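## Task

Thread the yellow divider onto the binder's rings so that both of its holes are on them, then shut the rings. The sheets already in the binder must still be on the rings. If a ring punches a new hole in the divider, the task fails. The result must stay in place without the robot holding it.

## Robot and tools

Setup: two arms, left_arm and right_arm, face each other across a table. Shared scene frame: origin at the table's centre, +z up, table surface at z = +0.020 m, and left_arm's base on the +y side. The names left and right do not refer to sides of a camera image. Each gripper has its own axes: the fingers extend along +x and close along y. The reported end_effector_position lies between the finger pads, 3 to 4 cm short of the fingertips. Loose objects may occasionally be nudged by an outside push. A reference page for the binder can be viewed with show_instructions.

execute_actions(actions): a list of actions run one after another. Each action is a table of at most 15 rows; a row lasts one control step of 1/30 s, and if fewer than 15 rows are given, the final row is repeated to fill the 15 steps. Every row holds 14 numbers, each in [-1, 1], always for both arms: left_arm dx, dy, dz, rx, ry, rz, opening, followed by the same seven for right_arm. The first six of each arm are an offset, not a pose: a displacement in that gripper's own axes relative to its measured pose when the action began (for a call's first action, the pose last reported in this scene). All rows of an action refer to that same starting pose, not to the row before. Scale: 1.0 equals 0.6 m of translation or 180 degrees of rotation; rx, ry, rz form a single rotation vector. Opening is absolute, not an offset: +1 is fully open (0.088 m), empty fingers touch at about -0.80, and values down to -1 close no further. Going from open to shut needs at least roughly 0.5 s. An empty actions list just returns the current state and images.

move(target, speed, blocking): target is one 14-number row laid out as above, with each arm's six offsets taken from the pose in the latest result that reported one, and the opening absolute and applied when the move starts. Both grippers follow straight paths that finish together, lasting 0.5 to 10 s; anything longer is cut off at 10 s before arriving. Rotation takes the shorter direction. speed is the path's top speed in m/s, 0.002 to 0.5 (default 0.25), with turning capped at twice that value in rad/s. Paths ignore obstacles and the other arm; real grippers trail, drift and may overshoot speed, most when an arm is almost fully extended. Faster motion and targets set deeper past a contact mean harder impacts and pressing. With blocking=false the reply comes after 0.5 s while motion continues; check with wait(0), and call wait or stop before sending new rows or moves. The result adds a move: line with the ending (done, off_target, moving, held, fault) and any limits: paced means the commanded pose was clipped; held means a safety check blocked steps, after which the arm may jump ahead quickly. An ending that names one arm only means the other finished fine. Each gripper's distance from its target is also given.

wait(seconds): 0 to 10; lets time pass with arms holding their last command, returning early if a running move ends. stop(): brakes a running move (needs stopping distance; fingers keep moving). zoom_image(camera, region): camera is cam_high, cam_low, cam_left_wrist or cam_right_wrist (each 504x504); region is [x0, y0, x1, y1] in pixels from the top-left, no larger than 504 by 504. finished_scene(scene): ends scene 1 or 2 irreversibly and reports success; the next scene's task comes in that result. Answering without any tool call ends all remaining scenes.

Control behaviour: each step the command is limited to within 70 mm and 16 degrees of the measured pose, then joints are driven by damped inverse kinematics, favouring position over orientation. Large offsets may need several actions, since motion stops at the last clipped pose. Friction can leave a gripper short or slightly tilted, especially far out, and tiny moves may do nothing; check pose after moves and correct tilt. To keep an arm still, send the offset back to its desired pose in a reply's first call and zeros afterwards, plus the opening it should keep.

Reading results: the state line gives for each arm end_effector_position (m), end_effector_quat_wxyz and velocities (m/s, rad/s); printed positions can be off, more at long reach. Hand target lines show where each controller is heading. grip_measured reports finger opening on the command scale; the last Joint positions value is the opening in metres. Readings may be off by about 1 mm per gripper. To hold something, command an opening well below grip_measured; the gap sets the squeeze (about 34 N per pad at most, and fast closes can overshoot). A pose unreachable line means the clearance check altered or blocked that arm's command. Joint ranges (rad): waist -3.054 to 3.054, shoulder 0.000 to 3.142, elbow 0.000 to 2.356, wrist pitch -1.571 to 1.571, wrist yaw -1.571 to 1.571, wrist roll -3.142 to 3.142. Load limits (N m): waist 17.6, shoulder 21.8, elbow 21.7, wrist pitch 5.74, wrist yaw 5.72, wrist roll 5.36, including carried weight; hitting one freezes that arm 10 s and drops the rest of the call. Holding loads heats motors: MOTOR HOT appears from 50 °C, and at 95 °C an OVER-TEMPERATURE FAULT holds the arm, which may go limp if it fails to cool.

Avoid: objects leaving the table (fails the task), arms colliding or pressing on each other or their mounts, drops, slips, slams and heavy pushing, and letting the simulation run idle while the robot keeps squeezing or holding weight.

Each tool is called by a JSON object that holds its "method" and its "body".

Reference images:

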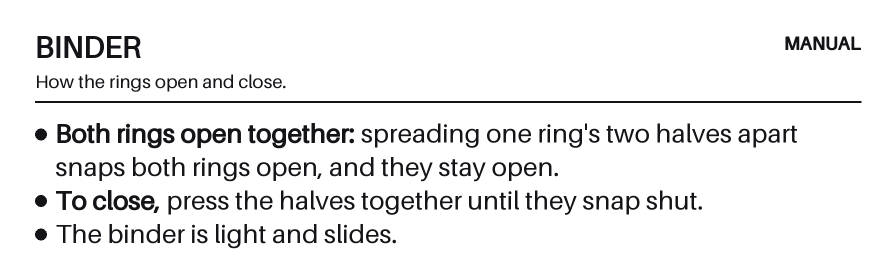

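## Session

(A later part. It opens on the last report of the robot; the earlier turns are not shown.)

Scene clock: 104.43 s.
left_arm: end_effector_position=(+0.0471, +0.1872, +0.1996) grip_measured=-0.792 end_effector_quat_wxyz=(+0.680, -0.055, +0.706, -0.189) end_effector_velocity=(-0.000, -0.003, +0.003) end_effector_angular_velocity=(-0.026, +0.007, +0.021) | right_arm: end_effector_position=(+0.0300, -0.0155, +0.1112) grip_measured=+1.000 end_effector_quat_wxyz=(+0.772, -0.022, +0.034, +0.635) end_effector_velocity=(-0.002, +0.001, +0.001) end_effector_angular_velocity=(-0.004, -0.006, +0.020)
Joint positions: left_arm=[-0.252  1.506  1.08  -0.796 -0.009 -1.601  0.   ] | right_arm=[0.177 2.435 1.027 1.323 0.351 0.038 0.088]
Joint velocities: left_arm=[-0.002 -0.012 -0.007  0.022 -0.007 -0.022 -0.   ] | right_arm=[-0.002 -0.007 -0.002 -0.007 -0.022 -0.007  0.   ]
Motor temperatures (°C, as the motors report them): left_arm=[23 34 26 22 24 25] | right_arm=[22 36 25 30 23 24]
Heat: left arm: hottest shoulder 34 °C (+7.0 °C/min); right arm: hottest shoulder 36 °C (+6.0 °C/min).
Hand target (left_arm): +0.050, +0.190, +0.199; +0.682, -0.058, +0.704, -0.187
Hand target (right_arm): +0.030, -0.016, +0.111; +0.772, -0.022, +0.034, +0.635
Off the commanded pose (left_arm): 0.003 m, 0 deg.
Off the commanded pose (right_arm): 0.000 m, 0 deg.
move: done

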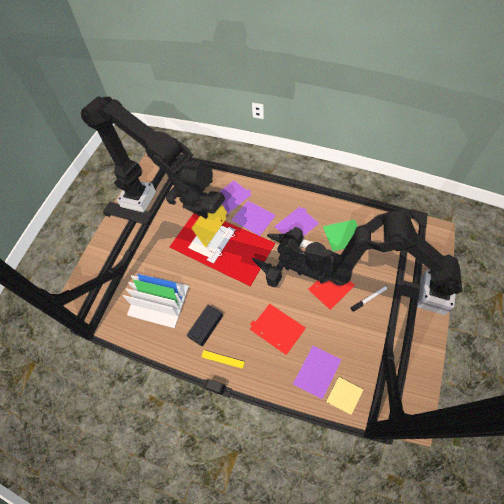

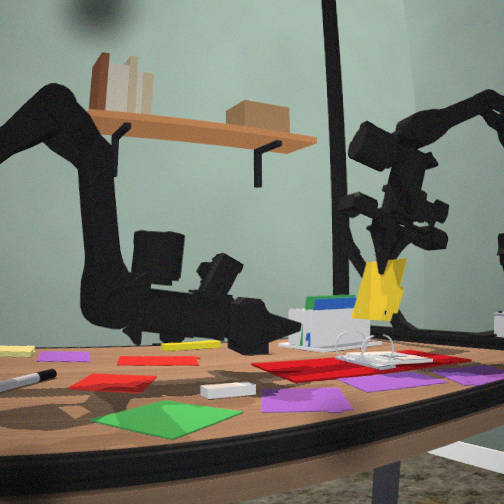

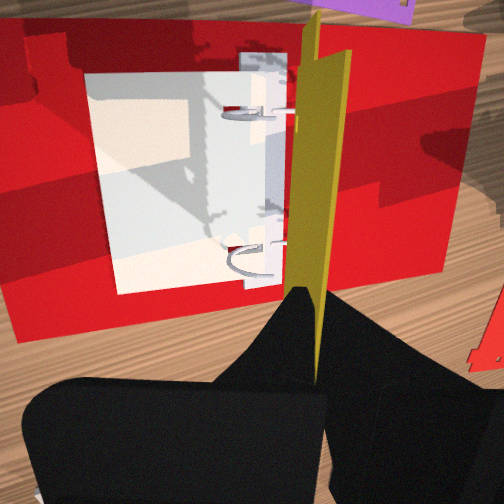

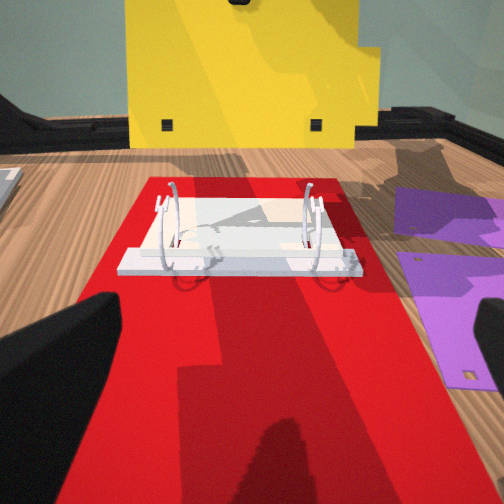

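{"method": "move", "body": {"target": [0.05,-0.002,0,0,0,0,-0.9, 0,0,0,0,0,0,1.0], "speed": 0.05}}

{"method": "zoom_image", "body": {"camera": "cam_right_wrist", "region": [110, 60, 380, 290]}}

{"method": "zoom_image", "body": {"camera": "cam_low", "region": [300, 230, 460, 390]}}

Scene clock: 106.40 s.
left_arm: end_effector_position=(+0.0438, +0.1732, +0.1795) grip_measured=-0.792 end_effector_quat_wxyz=(+0.678, -0.063, +0.705, -0.197) end_effector_velocity=(-0.001, +0.004, -0.002) end_effector_angular_velocity=(+0.015, +0.012, +0.015) | right_arm: end_effector_position=(+0.0300, -0.0155, +0.1112) grip_measured=+1.000 end_effector_quat_wxyz=(+0.772, -0.022, +0.034, +0.635) end_effector_velocity=(-0.002, +0.000, +0.004) end_effector_angular_velocity=(+0.011, -0.005, +0.010)
Joint positions: left_arm=[-0.252  1.563  1.046 -0.682 -0.009 -1.602  0.   ] | right_arm=[0.177 2.435 1.027 1.323 0.351 0.038 0.088]
Joint velocities: left_arm=[-0.002 -0.002 -0.007 -0.007  0.007 -0.022 -0.   ] | right_arm=[ 0.002 -0.007 -0.002  0.007 -0.007 -0.007  0.   ]
Motor temperatures (°C, as the motors report them): left_arm=[23 34 26 22 24 25] | right_arm=[22 36 25 30 23 24]
Heat: left arm: hottest shoulder 34 °C (+7.0 °C/min); right arm: hottest shoulder 36 °C (+6.0 °C/min).
Hand target (left_arm): +0.045, +0.176, +0.172; +0.680, -0.055, +0.706, -0.189
Hand target (right_arm): +0.030, -0.016, +0.111; +0.772, -0.022, +0.034, +0.635
Off the commanded pose (left_arm): 0.008 m, 1 deg.
Off the commanded pose (right_arm): 0.000 m, 0 deg.
move: done

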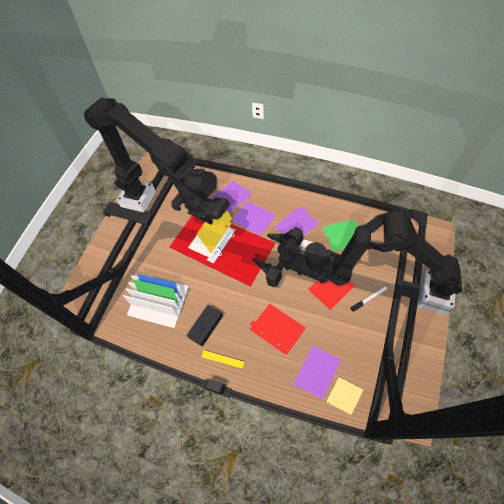

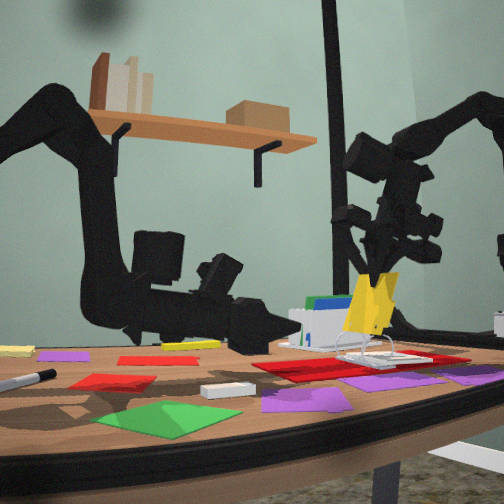

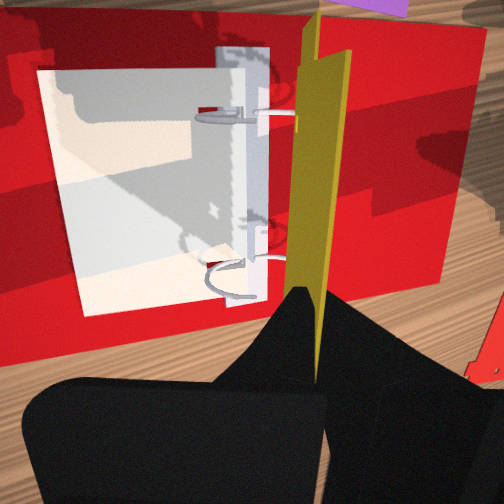

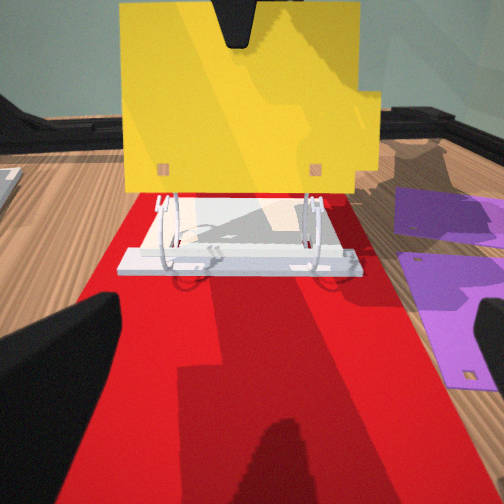

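Region (110, 60, 380, 290) of cam_right_wrist's 504x504 image, scaled by 1.867, with more detail than that image has; it fills the top 429 rows of this view, and the rest is white.

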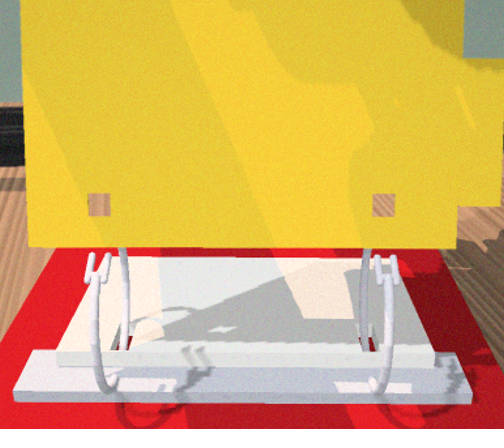

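Region (300, 230, 460, 390) of cam_low's 504x504 image, scaled by 3.150, with more detail than that image has.

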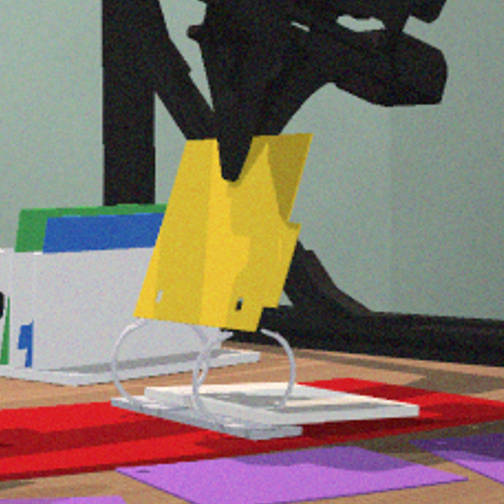

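{"method": "execute_actions", "body": {"actions": [[[0.002,0.004,0,0,0,0.002,-0.9, 0,0,0,0,0,0,1],[0.003,0.006,0,0,0,0.003,-0.9, 0,0,0,0,0,0,1],[0.004,0.008,0,0,0,0.004,-0.9, 0,0,0,0,0,0,1],[0.005,0.010,0,0,0,0.005,-0.9, 0,0,0,0,0,0,1],[0.006,0.012,0,0,0,0.006,-0.9, 0,0,0,0,0,0,1],[0.007,0.0135,0,0,0,0.007,-0.9, 0,0,0,0,0,0,1],[0.008,0.0155,0,0,0,0.008,-0.9, 0,0,0,0,0,0,1],[0.0088,0.0166,0,0,0,0.0085,-0.9, 0,0,0,0,0,0,1]]]}}

{"method": "zoom_image", "body": {"camera": "cam_right_wrist", "region": [110, 60, 380, 290]}}

{"method": "zoom_image", "body": {"camera": "cam_left_wrist", "region": [180, 60, 360, 320]}}

Scene clock: 109.27 s.
left_arm: end_effector_position=(+0.0447, +0.1768, +0.1750) grip_measured=-0.792 end_effector_quat_wxyz=(+0.679, -0.058, +0.706, -0.192) end_effector_velocity=(+0.002, +0.002, -0.001) end_effector_angular_velocity=(+0.005, -0.011, -0.002) | right_arm: end_effector_position=(+0.0300, -0.0155, +0.1112) grip_measured=+1.000 end_effector_quat_wxyz=(+0.772, -0.022, +0.034, +0.635) end_effector_velocity=(-0.002, +0.002, +0.006) end_effector_angular_velocity=(+0.015, -0.003, +0.020)
Joint positions: left_arm=[-0.252  1.564  1.032 -0.681 -0.009 -1.602  0.   ] | right_arm=[0.177 2.435 1.027 1.323 0.351 0.038 0.088]
Joint velocities: left_arm=[ 0.002 -0.002 -0.002 -0.007 -0.007  0.007  0.   ] | right_arm=[-0.002 -0.007  0.002  0.007 -0.022 -0.007  0.   ]
Motor temperatures (°C, as the motors report them): left_arm=[23 33 26 22 24 25] | right_arm=[22 36 25 30 23 24]
Heat: left arm: hottest shoulder 33 °C (+6.1 °C/min); right arm: hottest shoulder 36 °C (+5.0 °C/min).
Hand target (left_arm): +0.045, +0.180, +0.171; +0.680, -0.054, +0.706, -0.188
Hand target (right_arm): +0.030, -0.016, +0.111; +0.772, -0.022, +0.034, +0.635
Off the commanded pose (left_arm): 0.005 m, 1 deg.
Off the commanded pose (right_arm): 0.000 m, 0 deg.

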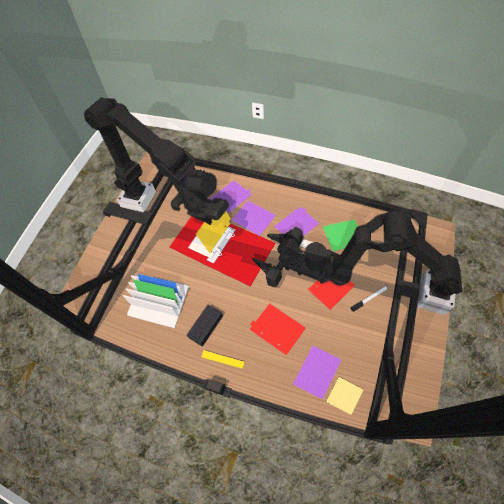

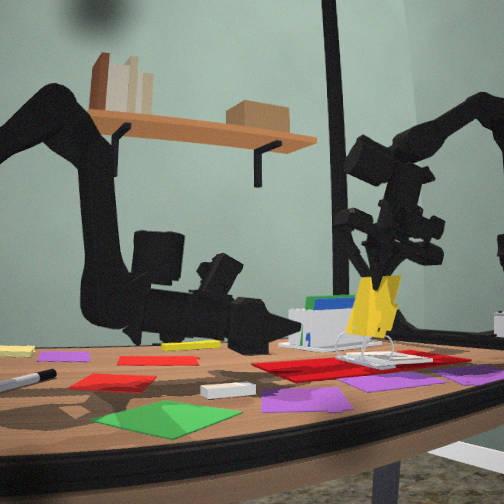

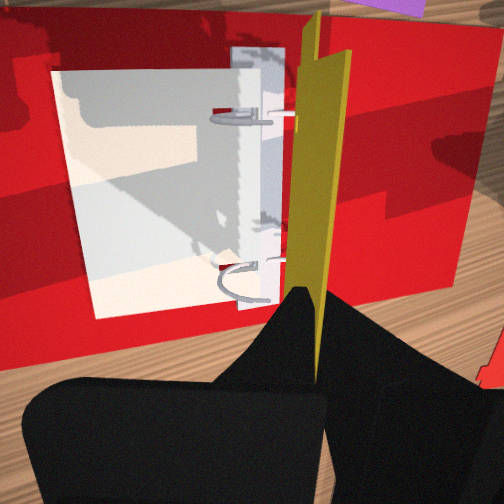

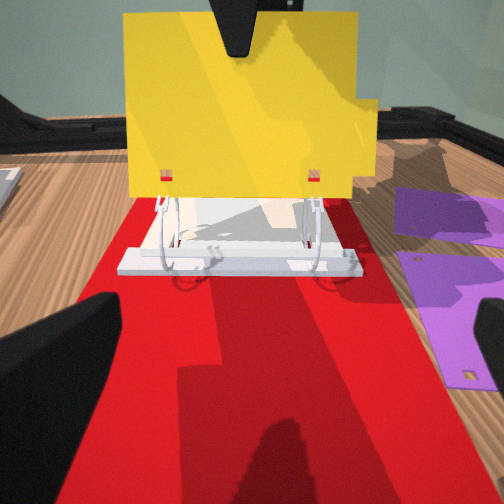

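Region (110, 60, 380, 290) of cam_right_wrist's 504x504 image, scaled by 1.867, with more detail than that image has; it fills the top 429 rows of this view, and the rest is white.

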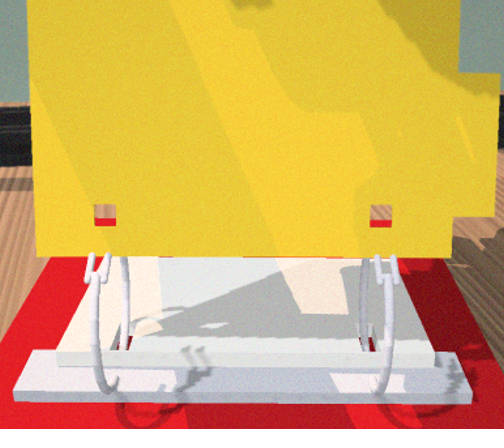

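Region (180, 60, 360, 320) of cam_left_wrist's 504x504 image, scaled by 1.938, with more detail than that image has; it fills the left 349 columns of this view, and the rest is white.

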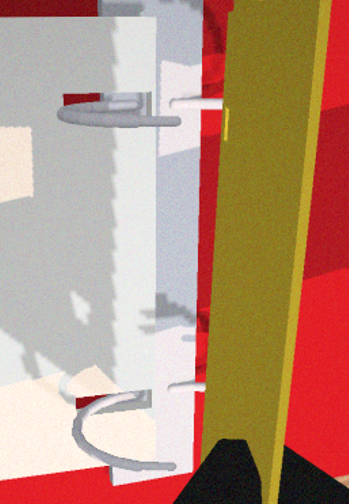

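{"method": "execute_actions", "body": {"actions": [[[0.0039,0.0063,0,0,0,0.0029,-0.9, 0,0,0,0,0,0,1],[0.0048,0.0072,0,0,0,0.0031,-0.9, 0,0,0,0,0,0,1],[0.0057,0.0081,0,0,0,0.0032,-0.9, 0,0,0,0,0,0,1],[0.0066,0.009,0,0,0,0.0034,-0.9, 0,0,0,0,0,0,1],[0.0076,0.0099,0,0,0,0.0036,-0.9, 0,0,0,0,0,0,1],[0.0085,0.0108,0,0,0,0.0038,-0.9, 0,0,0,0,0,0,1],[0.0094,0.0117,0,0,0,0.0039,-0.9, 0,0,0,0,0,0,1],[0.0103,0.0126,0,0,0,0.0041,-0.9, 0,0,0,0,0,0,1],[0.0112,0.0135,0,0,0,0.0043,-0.9, 0,0,0,0,0,0,1],[0.0121,0.0144,0,0,0,0.0045,-0.9, 0,0,0,0,0,0,1]]]}}

{"method": "zoom_image", "body": {"camera": "cam_right_wrist", "region": [110, 60, 380, 290]}}

{"method": "zoom_image", "body": {"camera": "cam_left_wrist", "region": [180, 60, 360, 320]}}

Scene clock: 111.23 s.
left_arm: end_effector_position=(+0.0452, +0.1792, +0.1691) grip_measured=-0.792 end_effector_quat_wxyz=(+0.680, -0.057, +0.706, -0.191) end_effector_velocity=(-0.000, +0.001, -0.001) end_effector_angular_velocity=(-0.000, +0.010, +0.007) | right_arm: end_effector_position=(+0.0300, -0.0155, +0.1112) grip_measured=+1.000 end_effector_quat_wxyz=(+0.772, -0.022, +0.034, +0.635) end_effector_velocity=(-0.002, +0.000, -0.001) end_effector_angular_velocity=(-0.006, +0.008, +0.019)
Joint positions: left_arm=[-0.252  1.564  1.008 -0.661 -0.009 -1.602  0.   ] | right_arm=[0.177 2.435 1.027 1.323 0.351 0.038 0.088]
Joint velocities: left_arm=[ 0.002 -0.002 -0.007  0.007  0.007 -0.007 -0.   ] | right_arm=[-0.002 -0.002 -0.002 -0.007 -0.022  0.007  0.   ]
Motor temperatures (°C, as the motors report them): left_arm=[23 33 26 22 24 25] | right_arm=[22 36 25 30 23 24]
Heat: left arm: hottest shoulder 33 °C (+6.1 °C/min); right arm: hottest shoulder 36 °C (+5.0 °C/min).
Hand target (left_arm): +0.046, +0.182, +0.165; +0.681, -0.053, +0.706, -0.187
Hand target (right_arm): +0.030, -0.016, +0.111; +0.772, -0.022, +0.034, +0.635
Off the commanded pose (left_arm): 0.005 m, 1 deg.
Off the commanded pose (right_arm): 0.000 m, 0 deg.

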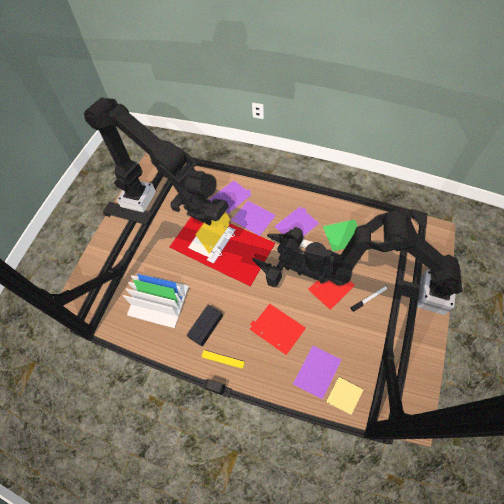

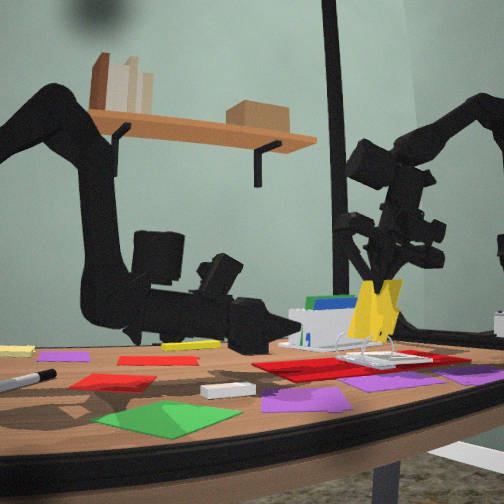

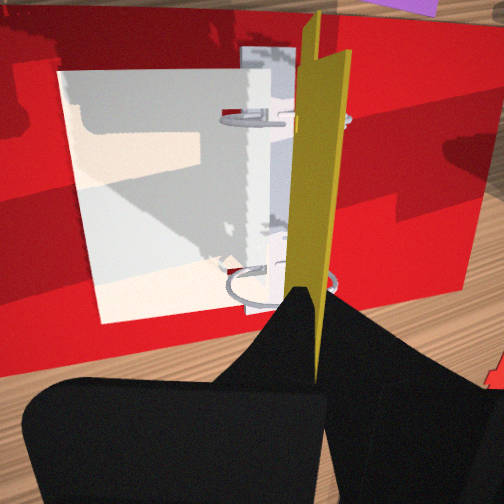

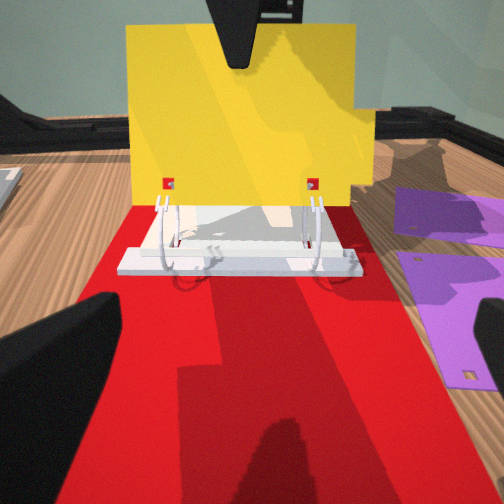

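Region (110, 60, 380, 290) of cam_right_wrist's 504x504 image, scaled by 1.867, with more detail than that image has; it fills the top 429 rows of this view, and the rest is white.

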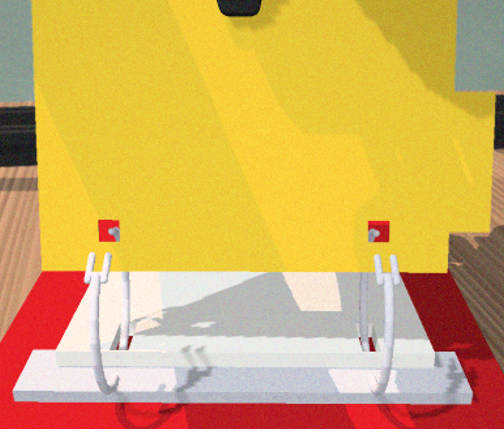

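Region (180, 60, 360, 320) of cam_left_wrist's 504x504 image, scaled by 1.938, with more detail than that image has; it fills the left 349 columns of this view, and the rest is white.

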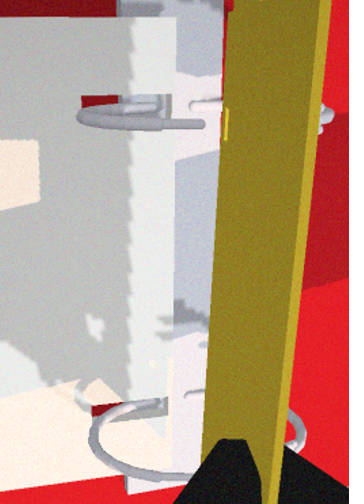

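{"method": "execute_actions", "body": {"actions": [[[0.0033,0.0073,0,0,0,0.0042,-0.9, 0,0,0,0,0,0,1],[0.0033,0.0085,0,0,0,0.0052,-0.9, 0,0,0,0,0,0,1],[0.0033,0.0096,0,0,0,0.0062,-0.9, 0,0,0,0,0,0,1],[0.0033,0.0108,0,0,0,0.0072,-0.9, 0,0,0,0,0,0,1],[0.0033,0.0119,0,0,0,0.0082,-0.9, 0,0,0,0,0,0,1],[0.0033,0.013,0,0,0,0.0091,-0.9, 0,0,0,0,0,0,1],[0.0033,0.0142,0,0,0,0.0101,-0.9, 0,0,0,0,0,0,1],[0.0033,0.0153,0,0,0,0.0111,-0.9, 0,0,0,0,0,0,1],[0.0033,0.0165,0,0,0,0.0121,-0.9, 0,0,0,0,0,0,1],[0.0033,0.0176,0,0,0,0.0131,-0.9, 0,0,0,0,0,0,1]]]}}

{"method": "zoom_image", "body": {"camera": "cam_right_wrist", "region": [140, 150, 340, 250]}}

{"method": "zoom_image", "body": {"camera": "cam_low", "region": [320, 270, 440, 380]}}

Scene clock: 115.13 s.
left_arm: end_effector_position=(+0.0466, +0.1850, +0.1668) grip_measured=-0.792 end_effector_quat_wxyz=(+0.683, -0.047, +0.706, -0.181) end_effector_velocity=(-0.000, +0.004, -0.002) end_effector_angular_velocity=(+0.012, -0.003, +0.016) | right_arm: end_effector_position=(+0.0300, -0.0155, +0.1112) grip_measured=+1.000 end_effector_quat_wxyz=(+0.772, -0.022, +0.034, +0.635) end_effector_velocity=(+0.002, -0.001, -0.001) end_effector_angular_velocity=(-0.006, +0.005, -0.010)
Joint positions: left_arm=[-0.252  1.564  1.008 -0.689 -0.009 -1.602  0.   ] | right_arm=[0.177 2.435 1.027 1.323 0.351 0.038 0.088]
Joint velocities: left_arm=[-0.007 -0.002 -0.007 -0.007 -0.007 -0.022 -0.   ] | right_arm=[-0.002 -0.002 -0.002 -0.007  0.007  0.007  0.   ]
Motor temperatures (°C, as the motors report them): left_arm=[23 32 26 22 24 25] | right_arm=[22 37 24 30 23 24]
Heat: left arm: hottest shoulder 32 °C (+5.0 °C/min); right arm: hottest shoulder 37 °C (+5.0 °C/min).
Hand target (left_arm): +0.047, +0.188, +0.164; +0.684, -0.042, +0.707, -0.177
Hand target (right_arm): +0.030, -0.016, +0.111; +0.772, -0.022, +0.034, +0.635
Off the commanded pose (left_arm): 0.005 m, 1 deg.
Off the commanded pose (right_arm): 0.000 m, 0 deg.

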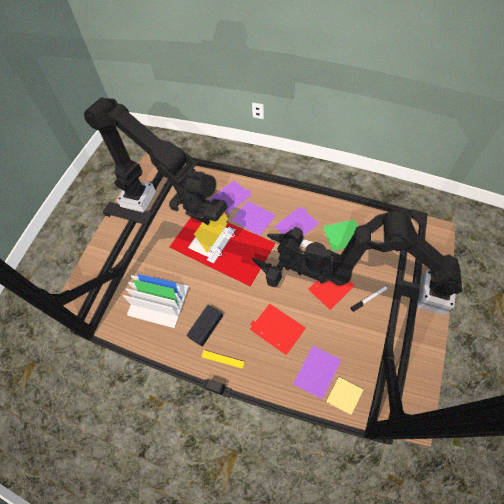

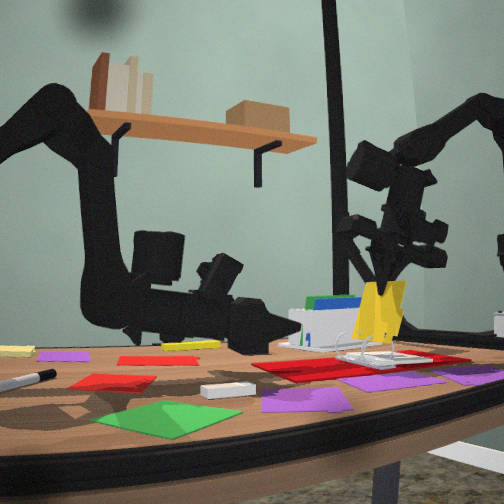

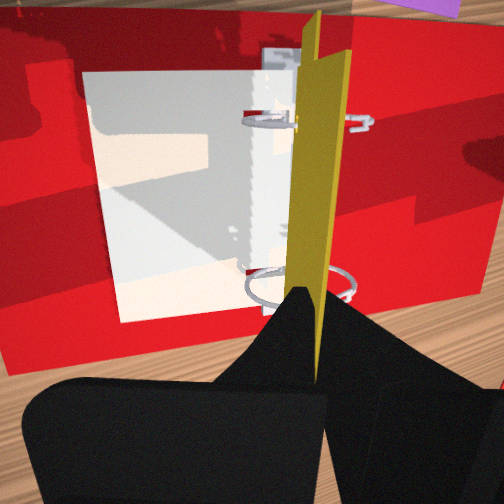

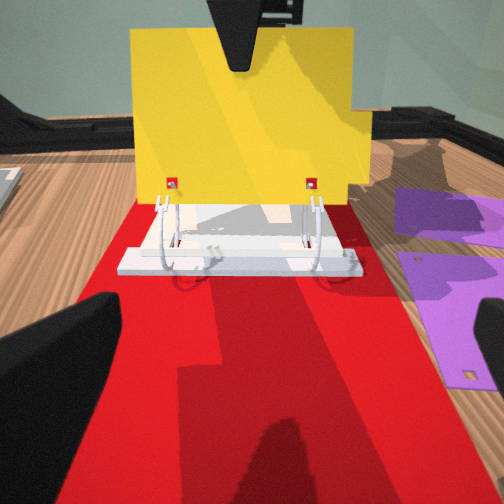

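Region (140, 150, 340, 250) of cam_right_wrist's 504x504 image, scaled by 2.520, with more detail than that image has.

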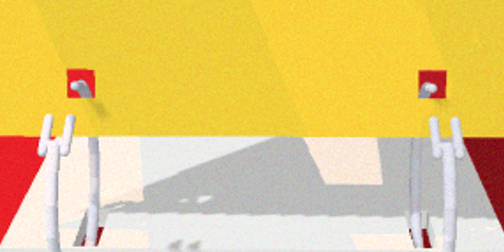

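Region (320, 270, 440, 380) of cam_low's 504x504 image, scaled by 4.200, with more detail than that image has; it fills the top 462 rows of this view, and the rest is white.

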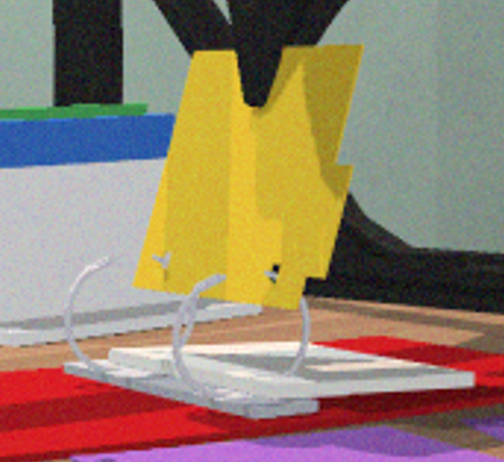

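{"method": "execute_actions", "body": {"actions": []}}

Scene clock: 119.63 s.
left_arm: end_effector_position=(+0.0466, +0.1853, +0.1667) grip_measured=-0.792 end_effector_quat_wxyz=(+0.683, -0.047, +0.706, -0.181) end_effector_velocity=(+0.001, +0.002, -0.002) end_effector_angular_velocity=(+0.011, -0.007, +0.007) | right_arm: end_effector_position=(+0.0300, -0.0155, +0.1112) grip_measured=+1.000 end_effector_quat_wxyz=(+0.772, -0.022, +0.034, +0.635) end_effector_velocity=(-0.002, +0.001, +0.001) end_effector_angular_velocity=(-0.007, -0.020, +0.021)
Joint positions: left_arm=[-0.252  1.563  1.007 -0.69  -0.009 -1.602  0.   ] | right_arm=[0.177 2.435 1.027 1.323 0.351 0.038 0.088]
Joint velocities: left_arm=[-0.002  0.002 -0.002 -0.007 -0.007 -0.007 -0.   ] | right_arm=[-0.002 -0.007 -0.002 -0.007 -0.022 -0.022  0.   ]
Motor temperatures (°C, as the motors report them): left_arm=[23 31 26 22 24 25] | right_arm=[22 37 24 30 23 24]
Heat: left arm: hottest shoulder 31 °C (+2.0 °C/min); right arm: hottest shoulder 37 °C (+5.1 °C/min).
Hand target (left_arm): +0.047, +0.188, +0.164; +0.684, -0.043, +0.707, -0.177
Hand target (right_arm): +0.030, -0.015, +0.111; +0.772, -0.022, +0.034, +0.635
Off the commanded pose (left_arm): 0.004 m, 1 deg.
Off the commanded pose (right_arm): 0.000 m, 0 deg.

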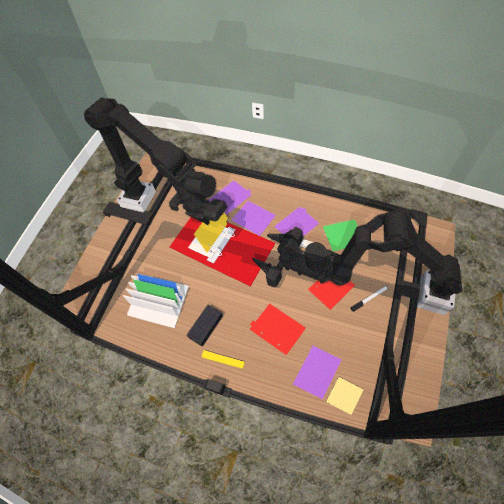

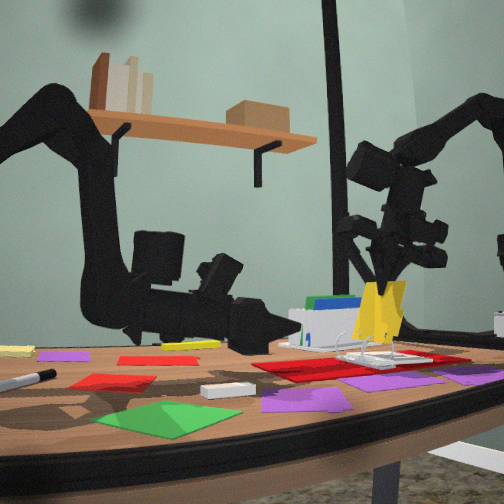

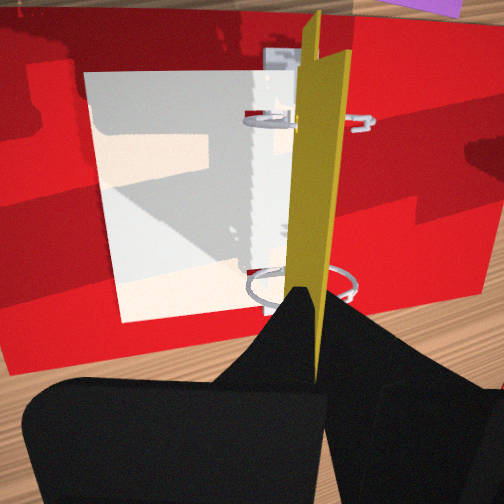

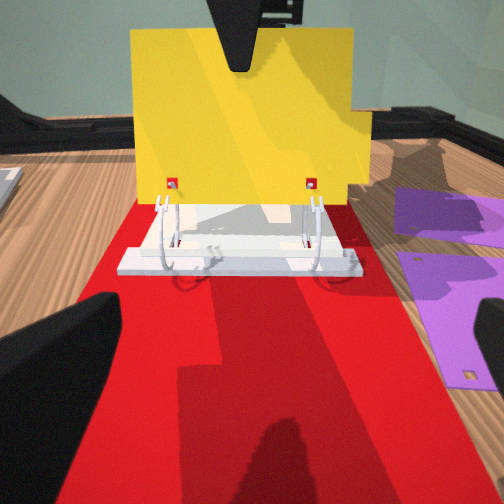

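{"method": "execute_actions", "body": {"actions": [[[0.0039,0.0074,0,0,0,0.0038,-0.9,0,0,0,0,0,0,1],[0.0044,0.0083,0,0,0,0.0043,-0.9,0,0,0,0,0,0,1],[0.0049,0.0093,0,0,0,0.0048,-0.9,0,0,0,0,0,0,1],[0.0054,0.0102,0,0,0,0.0053,-0.9,0,0,0,0,0,0,1],[0.0059,0.0111,0,0,0,0.0057,-0.9,0,0,0,0,0,0,1],[0.0064,0.0121,0,0,0,0.0062,-0.9,0,0,0,0,0,0,1],[0.0069,0.013,0,0,0,0.0067,-0.9,0,0,0,0,0,0,1],[0.0074,0.0139,0,0,0,0.0072,-0.9,0,0,0,0,0,0,1],[0.0079,0.0148,0,0,0,0.0076,-0.9,0,0,0,0,0,0,1],[0.0082,0.0155,0,0,0,0.008,-0.9,0,0,0,0,0,0,1]]]}}

{"method": "zoom_image", "body": {"camera": "cam_right_wrist", "region": [130, 150, 350, 260]}}

{"method": "zoom_image", "body": {"camera": "cam_low", "region": [320, 270, 440, 380]}}

Scene clock: 127.77 s.
left_arm: end_effector_position=(+0.0474, +0.1888, +0.1630) grip_measured=-0.792 end_effector_quat_wxyz=(+0.684, -0.042, +0.706, -0.177) end_effector_velocity=(+0.003, +0.005, -0.001) end_effector_angular_velocity=(+0.019, -0.014, -0.002) | right_arm: end_effector_position=(+0.0300, -0.0155, +0.1112) grip_measured=+1.000 end_effector_quat_wxyz=(+0.772, -0.022, +0.034, +0.635) end_effector_velocity=(-0.002, -0.000, -0.001) end_effector_angular_velocity=(-0.009, -0.008, +0.010)
Joint positions: left_arm=[-0.252  1.563  0.995 -0.69  -0.009 -1.602  0.   ] | right_arm=[0.177 2.435 1.027 1.323 0.351 0.038 0.088]
Joint velocities: left_arm=[ 0.002 -0.002 -0.002 -0.022 -0.007  0.007 -0.   ] | right_arm=[ 0.002 -0.002 -0.002 -0.007 -0.007 -0.007  0.   ]
Motor temperatures (°C, as the motors report them): left_arm=[23 31 26 22 24 25] | right_arm=[22 37 24 31 23 24]
Heat: left arm: hottest shoulder 31 °C (-1.0 °C/min); right arm: hottest shoulder 37 °C (+5.0 °C/min).
Hand target (left_arm): +0.048, +0.192, +0.159; +0.685, -0.038, +0.707, -0.172
Hand target (right_arm): +0.030, -0.016, +0.111; +0.772, -0.022, +0.034, +0.635
Off the commanded pose (left_arm): 0.005 m, 1 deg.
Off the commanded pose (right_arm): 0.000 m, 0 deg.

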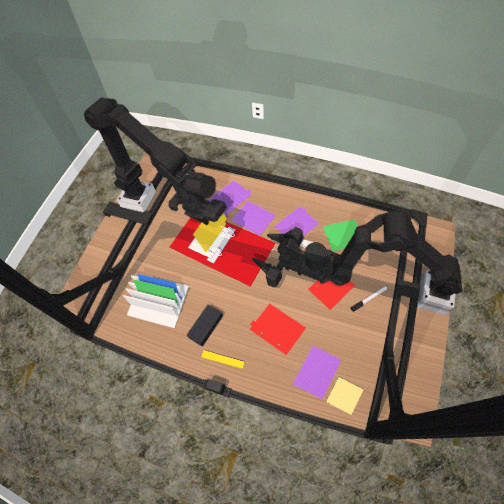

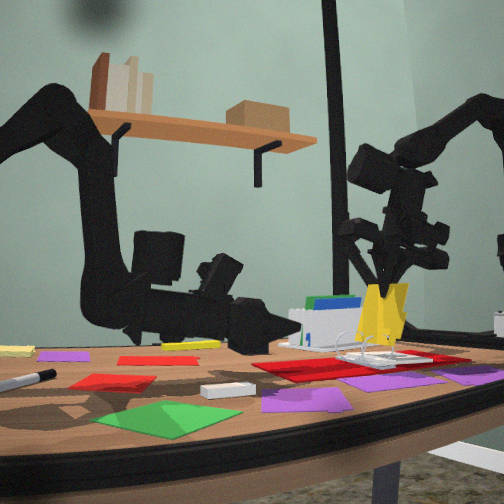

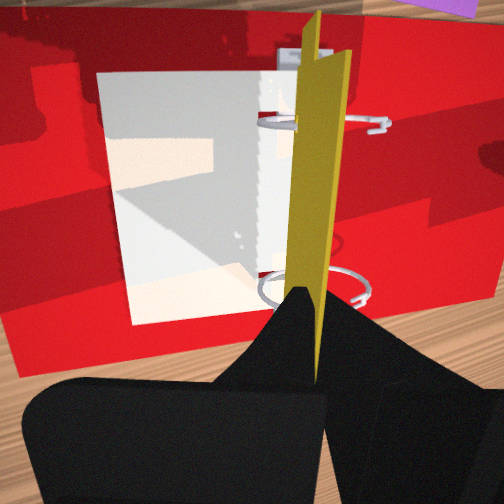

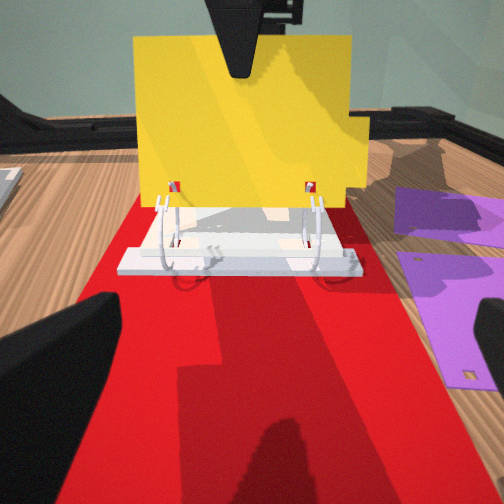

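Region (130, 150, 350, 260) of cam_right_wrist's 504x504 image, scaled by 2.291, with more detail than that image has.

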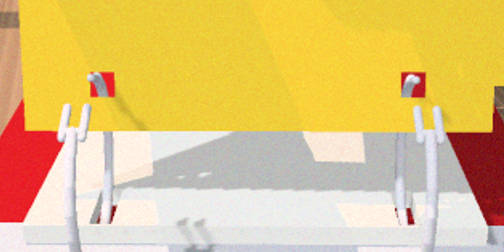

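Region (320, 270, 440, 380) of cam_low's 504x504 image, scaled by 4.200, with more detail than that image has; it fills the top 462 rows of this view, and the rest is white.

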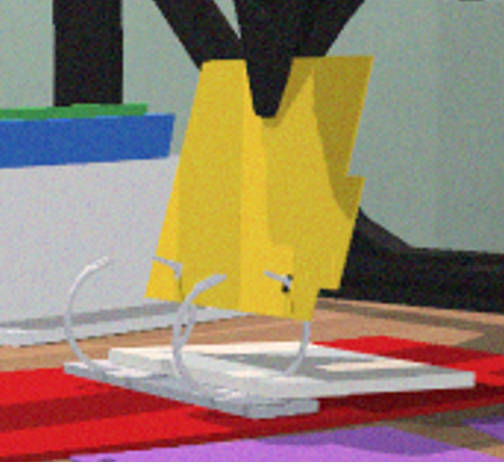

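{"method": "execute_actions", "body": {"actions": [[[-0.0017,0.004,0,0,0,-0.001,-0.9,0,0,0,0,0,0,1],[-0.0016,0.0053,0,0,0,-0.0033,-0.9,0,0,0,0,0,0,1],[-0.0015,0.0067,-0.0005,0,0,-0.0056,-0.9,0,0,0,0,0,0,1],[-0.0014,0.008,-0.0005,0,0,-0.008,-0.9,0,0,0,0,0,0,1],[-0.0013,0.0094,-0.001,0,0,-0.0103,-0.9,0,0,0,0,0,0,1],[-0.0011,0.0107,-0.001,0,0,-0.0126,-0.9,0,0,0,0,0,0,1],[-0.001,0.0121,-0.0015,0,0,-0.0149,-0.9,0,0,0,0,0,0,1],[-0.0008,0.0134,-0.0015,0,0,-0.0172,-0.9,0,0,0,0,0,0,1],[-0.0007,0.0148,-0.002,0,0,-0.0195,-0.9,0,0,0,0,0,0,1],[-0.0005,0.0161,-0.002,0,0,-0.0218,-0.9,0,0,0,0,0,0,1],[-0.0003,0.0175,-0.002,0,0,-0.0241,-0.9,0,0,0,0,0,0,1],[-0.0002,0.0188,-0.002,0,0,-0.0264,-0.9,0,0,0,0,0,0,1],[0,0.0202,-0.002,0,0,-0.0288,-0.9,0,0,0,0,0,0,1]]]}}

{"method": "wait", "body": {"seconds": 0.2}}

{"method": "zoom_image", "body": {"camera": "cam_right_wrist", "region": [130, 150, 350, 260]}}

{"method": "zoom_image", "body": {"camera": "cam_low", "region": [320, 270, 440, 380]}}

Scene clock: 130.73 s.
left_arm: end_effector_position=(+0.0478, +0.1970, +0.1603) grip_measured=-0.792 end_effector_quat_wxyz=(+0.675, -0.070, +0.705, -0.204) end_effector_velocity=(+0.006, +0.020, -0.008) end_effector_angular_velocity=(-0.077, +0.006, +0.021) | right_arm: end_effector_position=(+0.0300, -0.0155, +0.1112) grip_measured=+1.000 end_effector_quat_wxyz=(+0.772, -0.022, +0.034, +0.635) end_effector_velocity=(-0.002, +0.001, +0.004) end_effector_angular_velocity=(+0.010, -0.003, +0.020)
Joint positions: left_arm=[-0.257  1.48   0.879 -0.577 -0.009 -1.605  0.   ] | right_arm=[0.177 2.435 1.027 1.323 0.351 0.038 0.088]
Joint velocities: left_arm=[-0.007 -0.12  -0.168  0.125 -0.022 -0.022 -0.   ] | right_arm=[-0.002 -0.007 -0.002  0.007 -0.022 -0.007  0.   ]
Motor temperatures (°C, as the motors report them): left_arm=[23 30 26 22 24 25] | right_arm=[22 37 24 31 23 24]
Heat: left arm: hottest shoulder 30 °C (-2.0 °C/min); right arm: hottest shoulder 37 °C (+4.0 °C/min).
Hand target (left_arm): +0.048, +0.200, +0.159; +0.676, -0.074, +0.704, -0.207
Hand target (right_arm): +0.030, -0.016, +0.111; +0.772, -0.022, +0.034, +0.635
Off the commanded pose (left_arm): 0.004 m, 1 deg.
Off the commanded pose (right_arm): 0.000 m, 0 deg.

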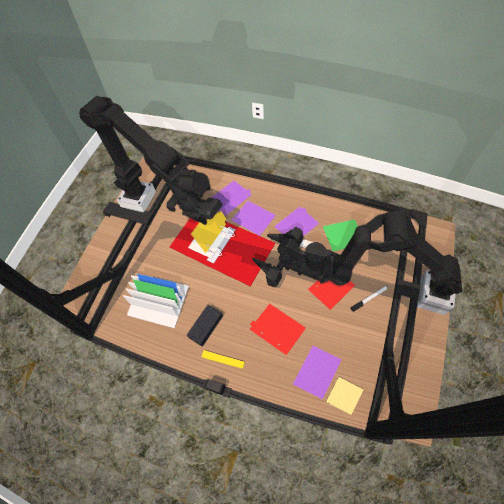

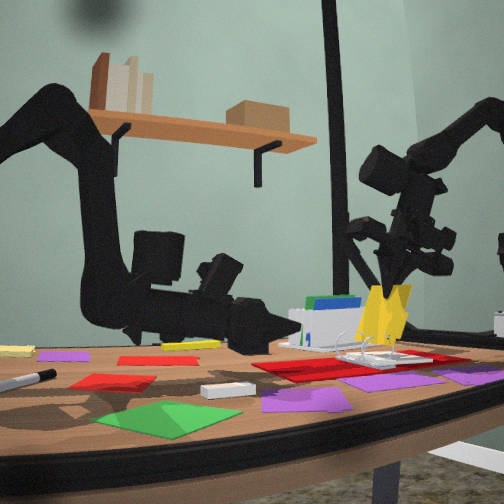

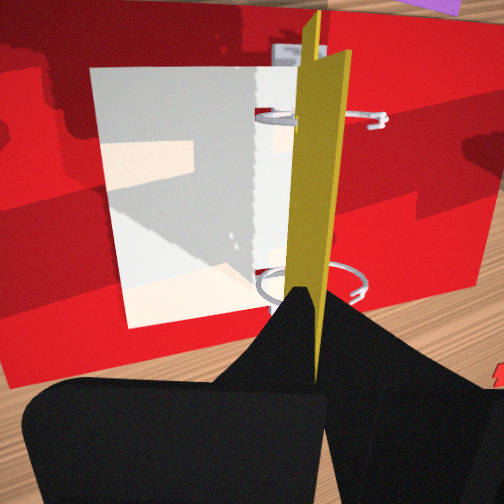

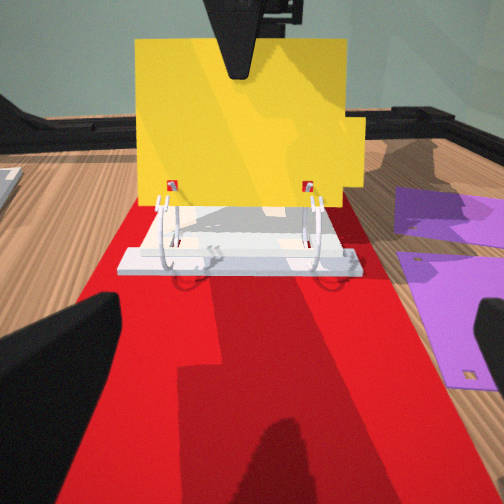

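Scene clock: 130.93 s.
left_arm: end_effector_position=(+0.0479, +0.1972, +0.1603) grip_measured=-0.792 end_effector_quat_wxyz=(+0.674, -0.074, +0.705, -0.207) end_effector_velocity=(+0.002, -0.002, +0.002) end_effector_angular_velocity=(-0.025, -0.012, +0.013) | right_arm: end_effector_position=(+0.0300, -0.0155, +0.1112) grip_measured=+1.000 end_effector_quat_wxyz=(+0.772, -0.022, +0.034, +0.635) end_effector_velocity=(-0.002, +0.000, -0.001) end_effector_angular_velocity=(-0.009, -0.006, +0.020)
Joint positions: left_arm=[-0.257  1.473  0.87  -0.565 -0.009 -1.606  0.   ] | right_arm=[0.177 2.435 1.027 1.323 0.351 0.038 0.088]
Joint velocities: left_arm=[-0.002 -0.012 -0.012  0.022 -0.022 -0.007 -0.   ] | right_arm=[-0.002 -0.002 -0.002 -0.007 -0.022 -0.007  0.   ]
Motor temperatures (°C, as the motors report them): left_arm=[23 30 26 22 24 25] | right_arm=[22 37 24 31 23 24]
Heat: left arm: hottest shoulder 30 °C (-2.0 °C/min); right arm: hottest shoulder 37 °C (+4.0 °C/min).
Hand target (left_arm): +0.048, +0.200, +0.159; +0.676, -0.074, +0.704, -0.207
Hand target (right_arm): +0.030, -0.016, +0.111; +0.772, -0.022, +0.034, +0.635
Off the commanded pose (left_arm): 0.003 m, 0 deg.
Off the commanded pose (right_arm): 0.000 m, 0 deg.
wait: 0.20 s; no rest

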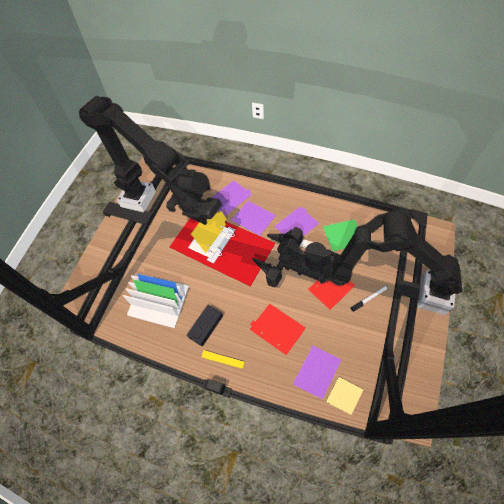

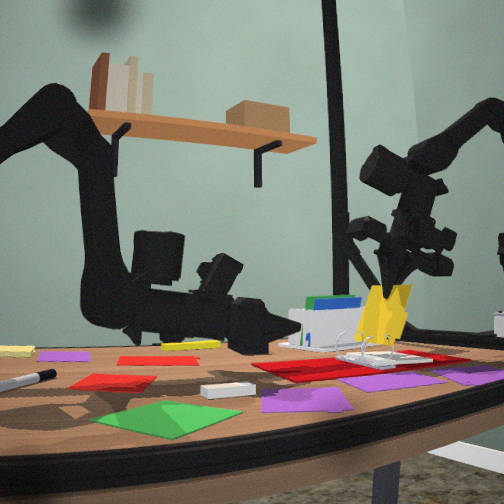

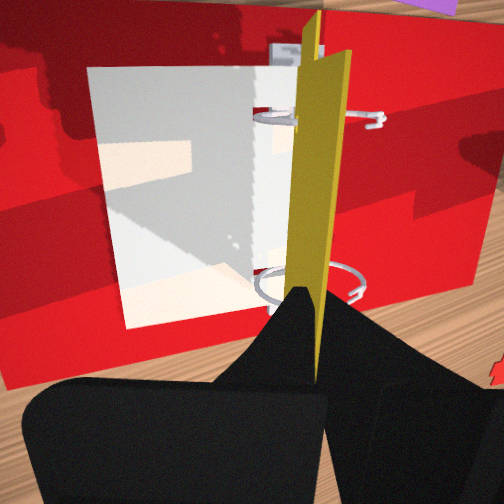

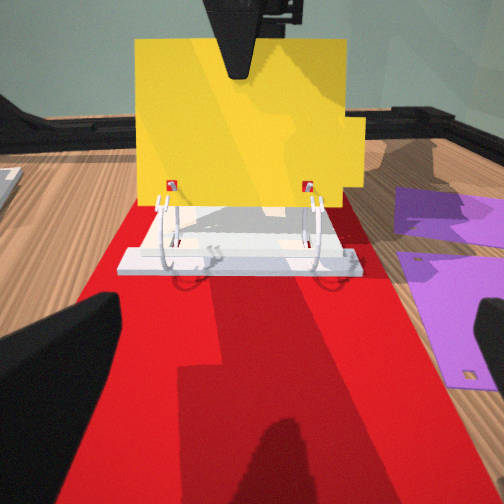

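Region (130, 150, 350, 260) of cam_right_wrist's 504x504 image, scaled by 2.291, with more detail than that image has.

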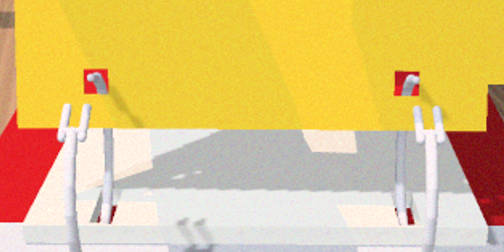

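Region (320, 270, 440, 380) of cam_low's 504x504 image, scaled by 4.200, with more detail than that image has; it fills the top 462 rows of this view, and the rest is white.

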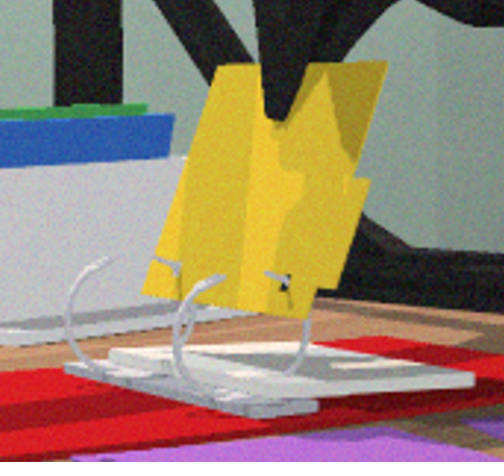

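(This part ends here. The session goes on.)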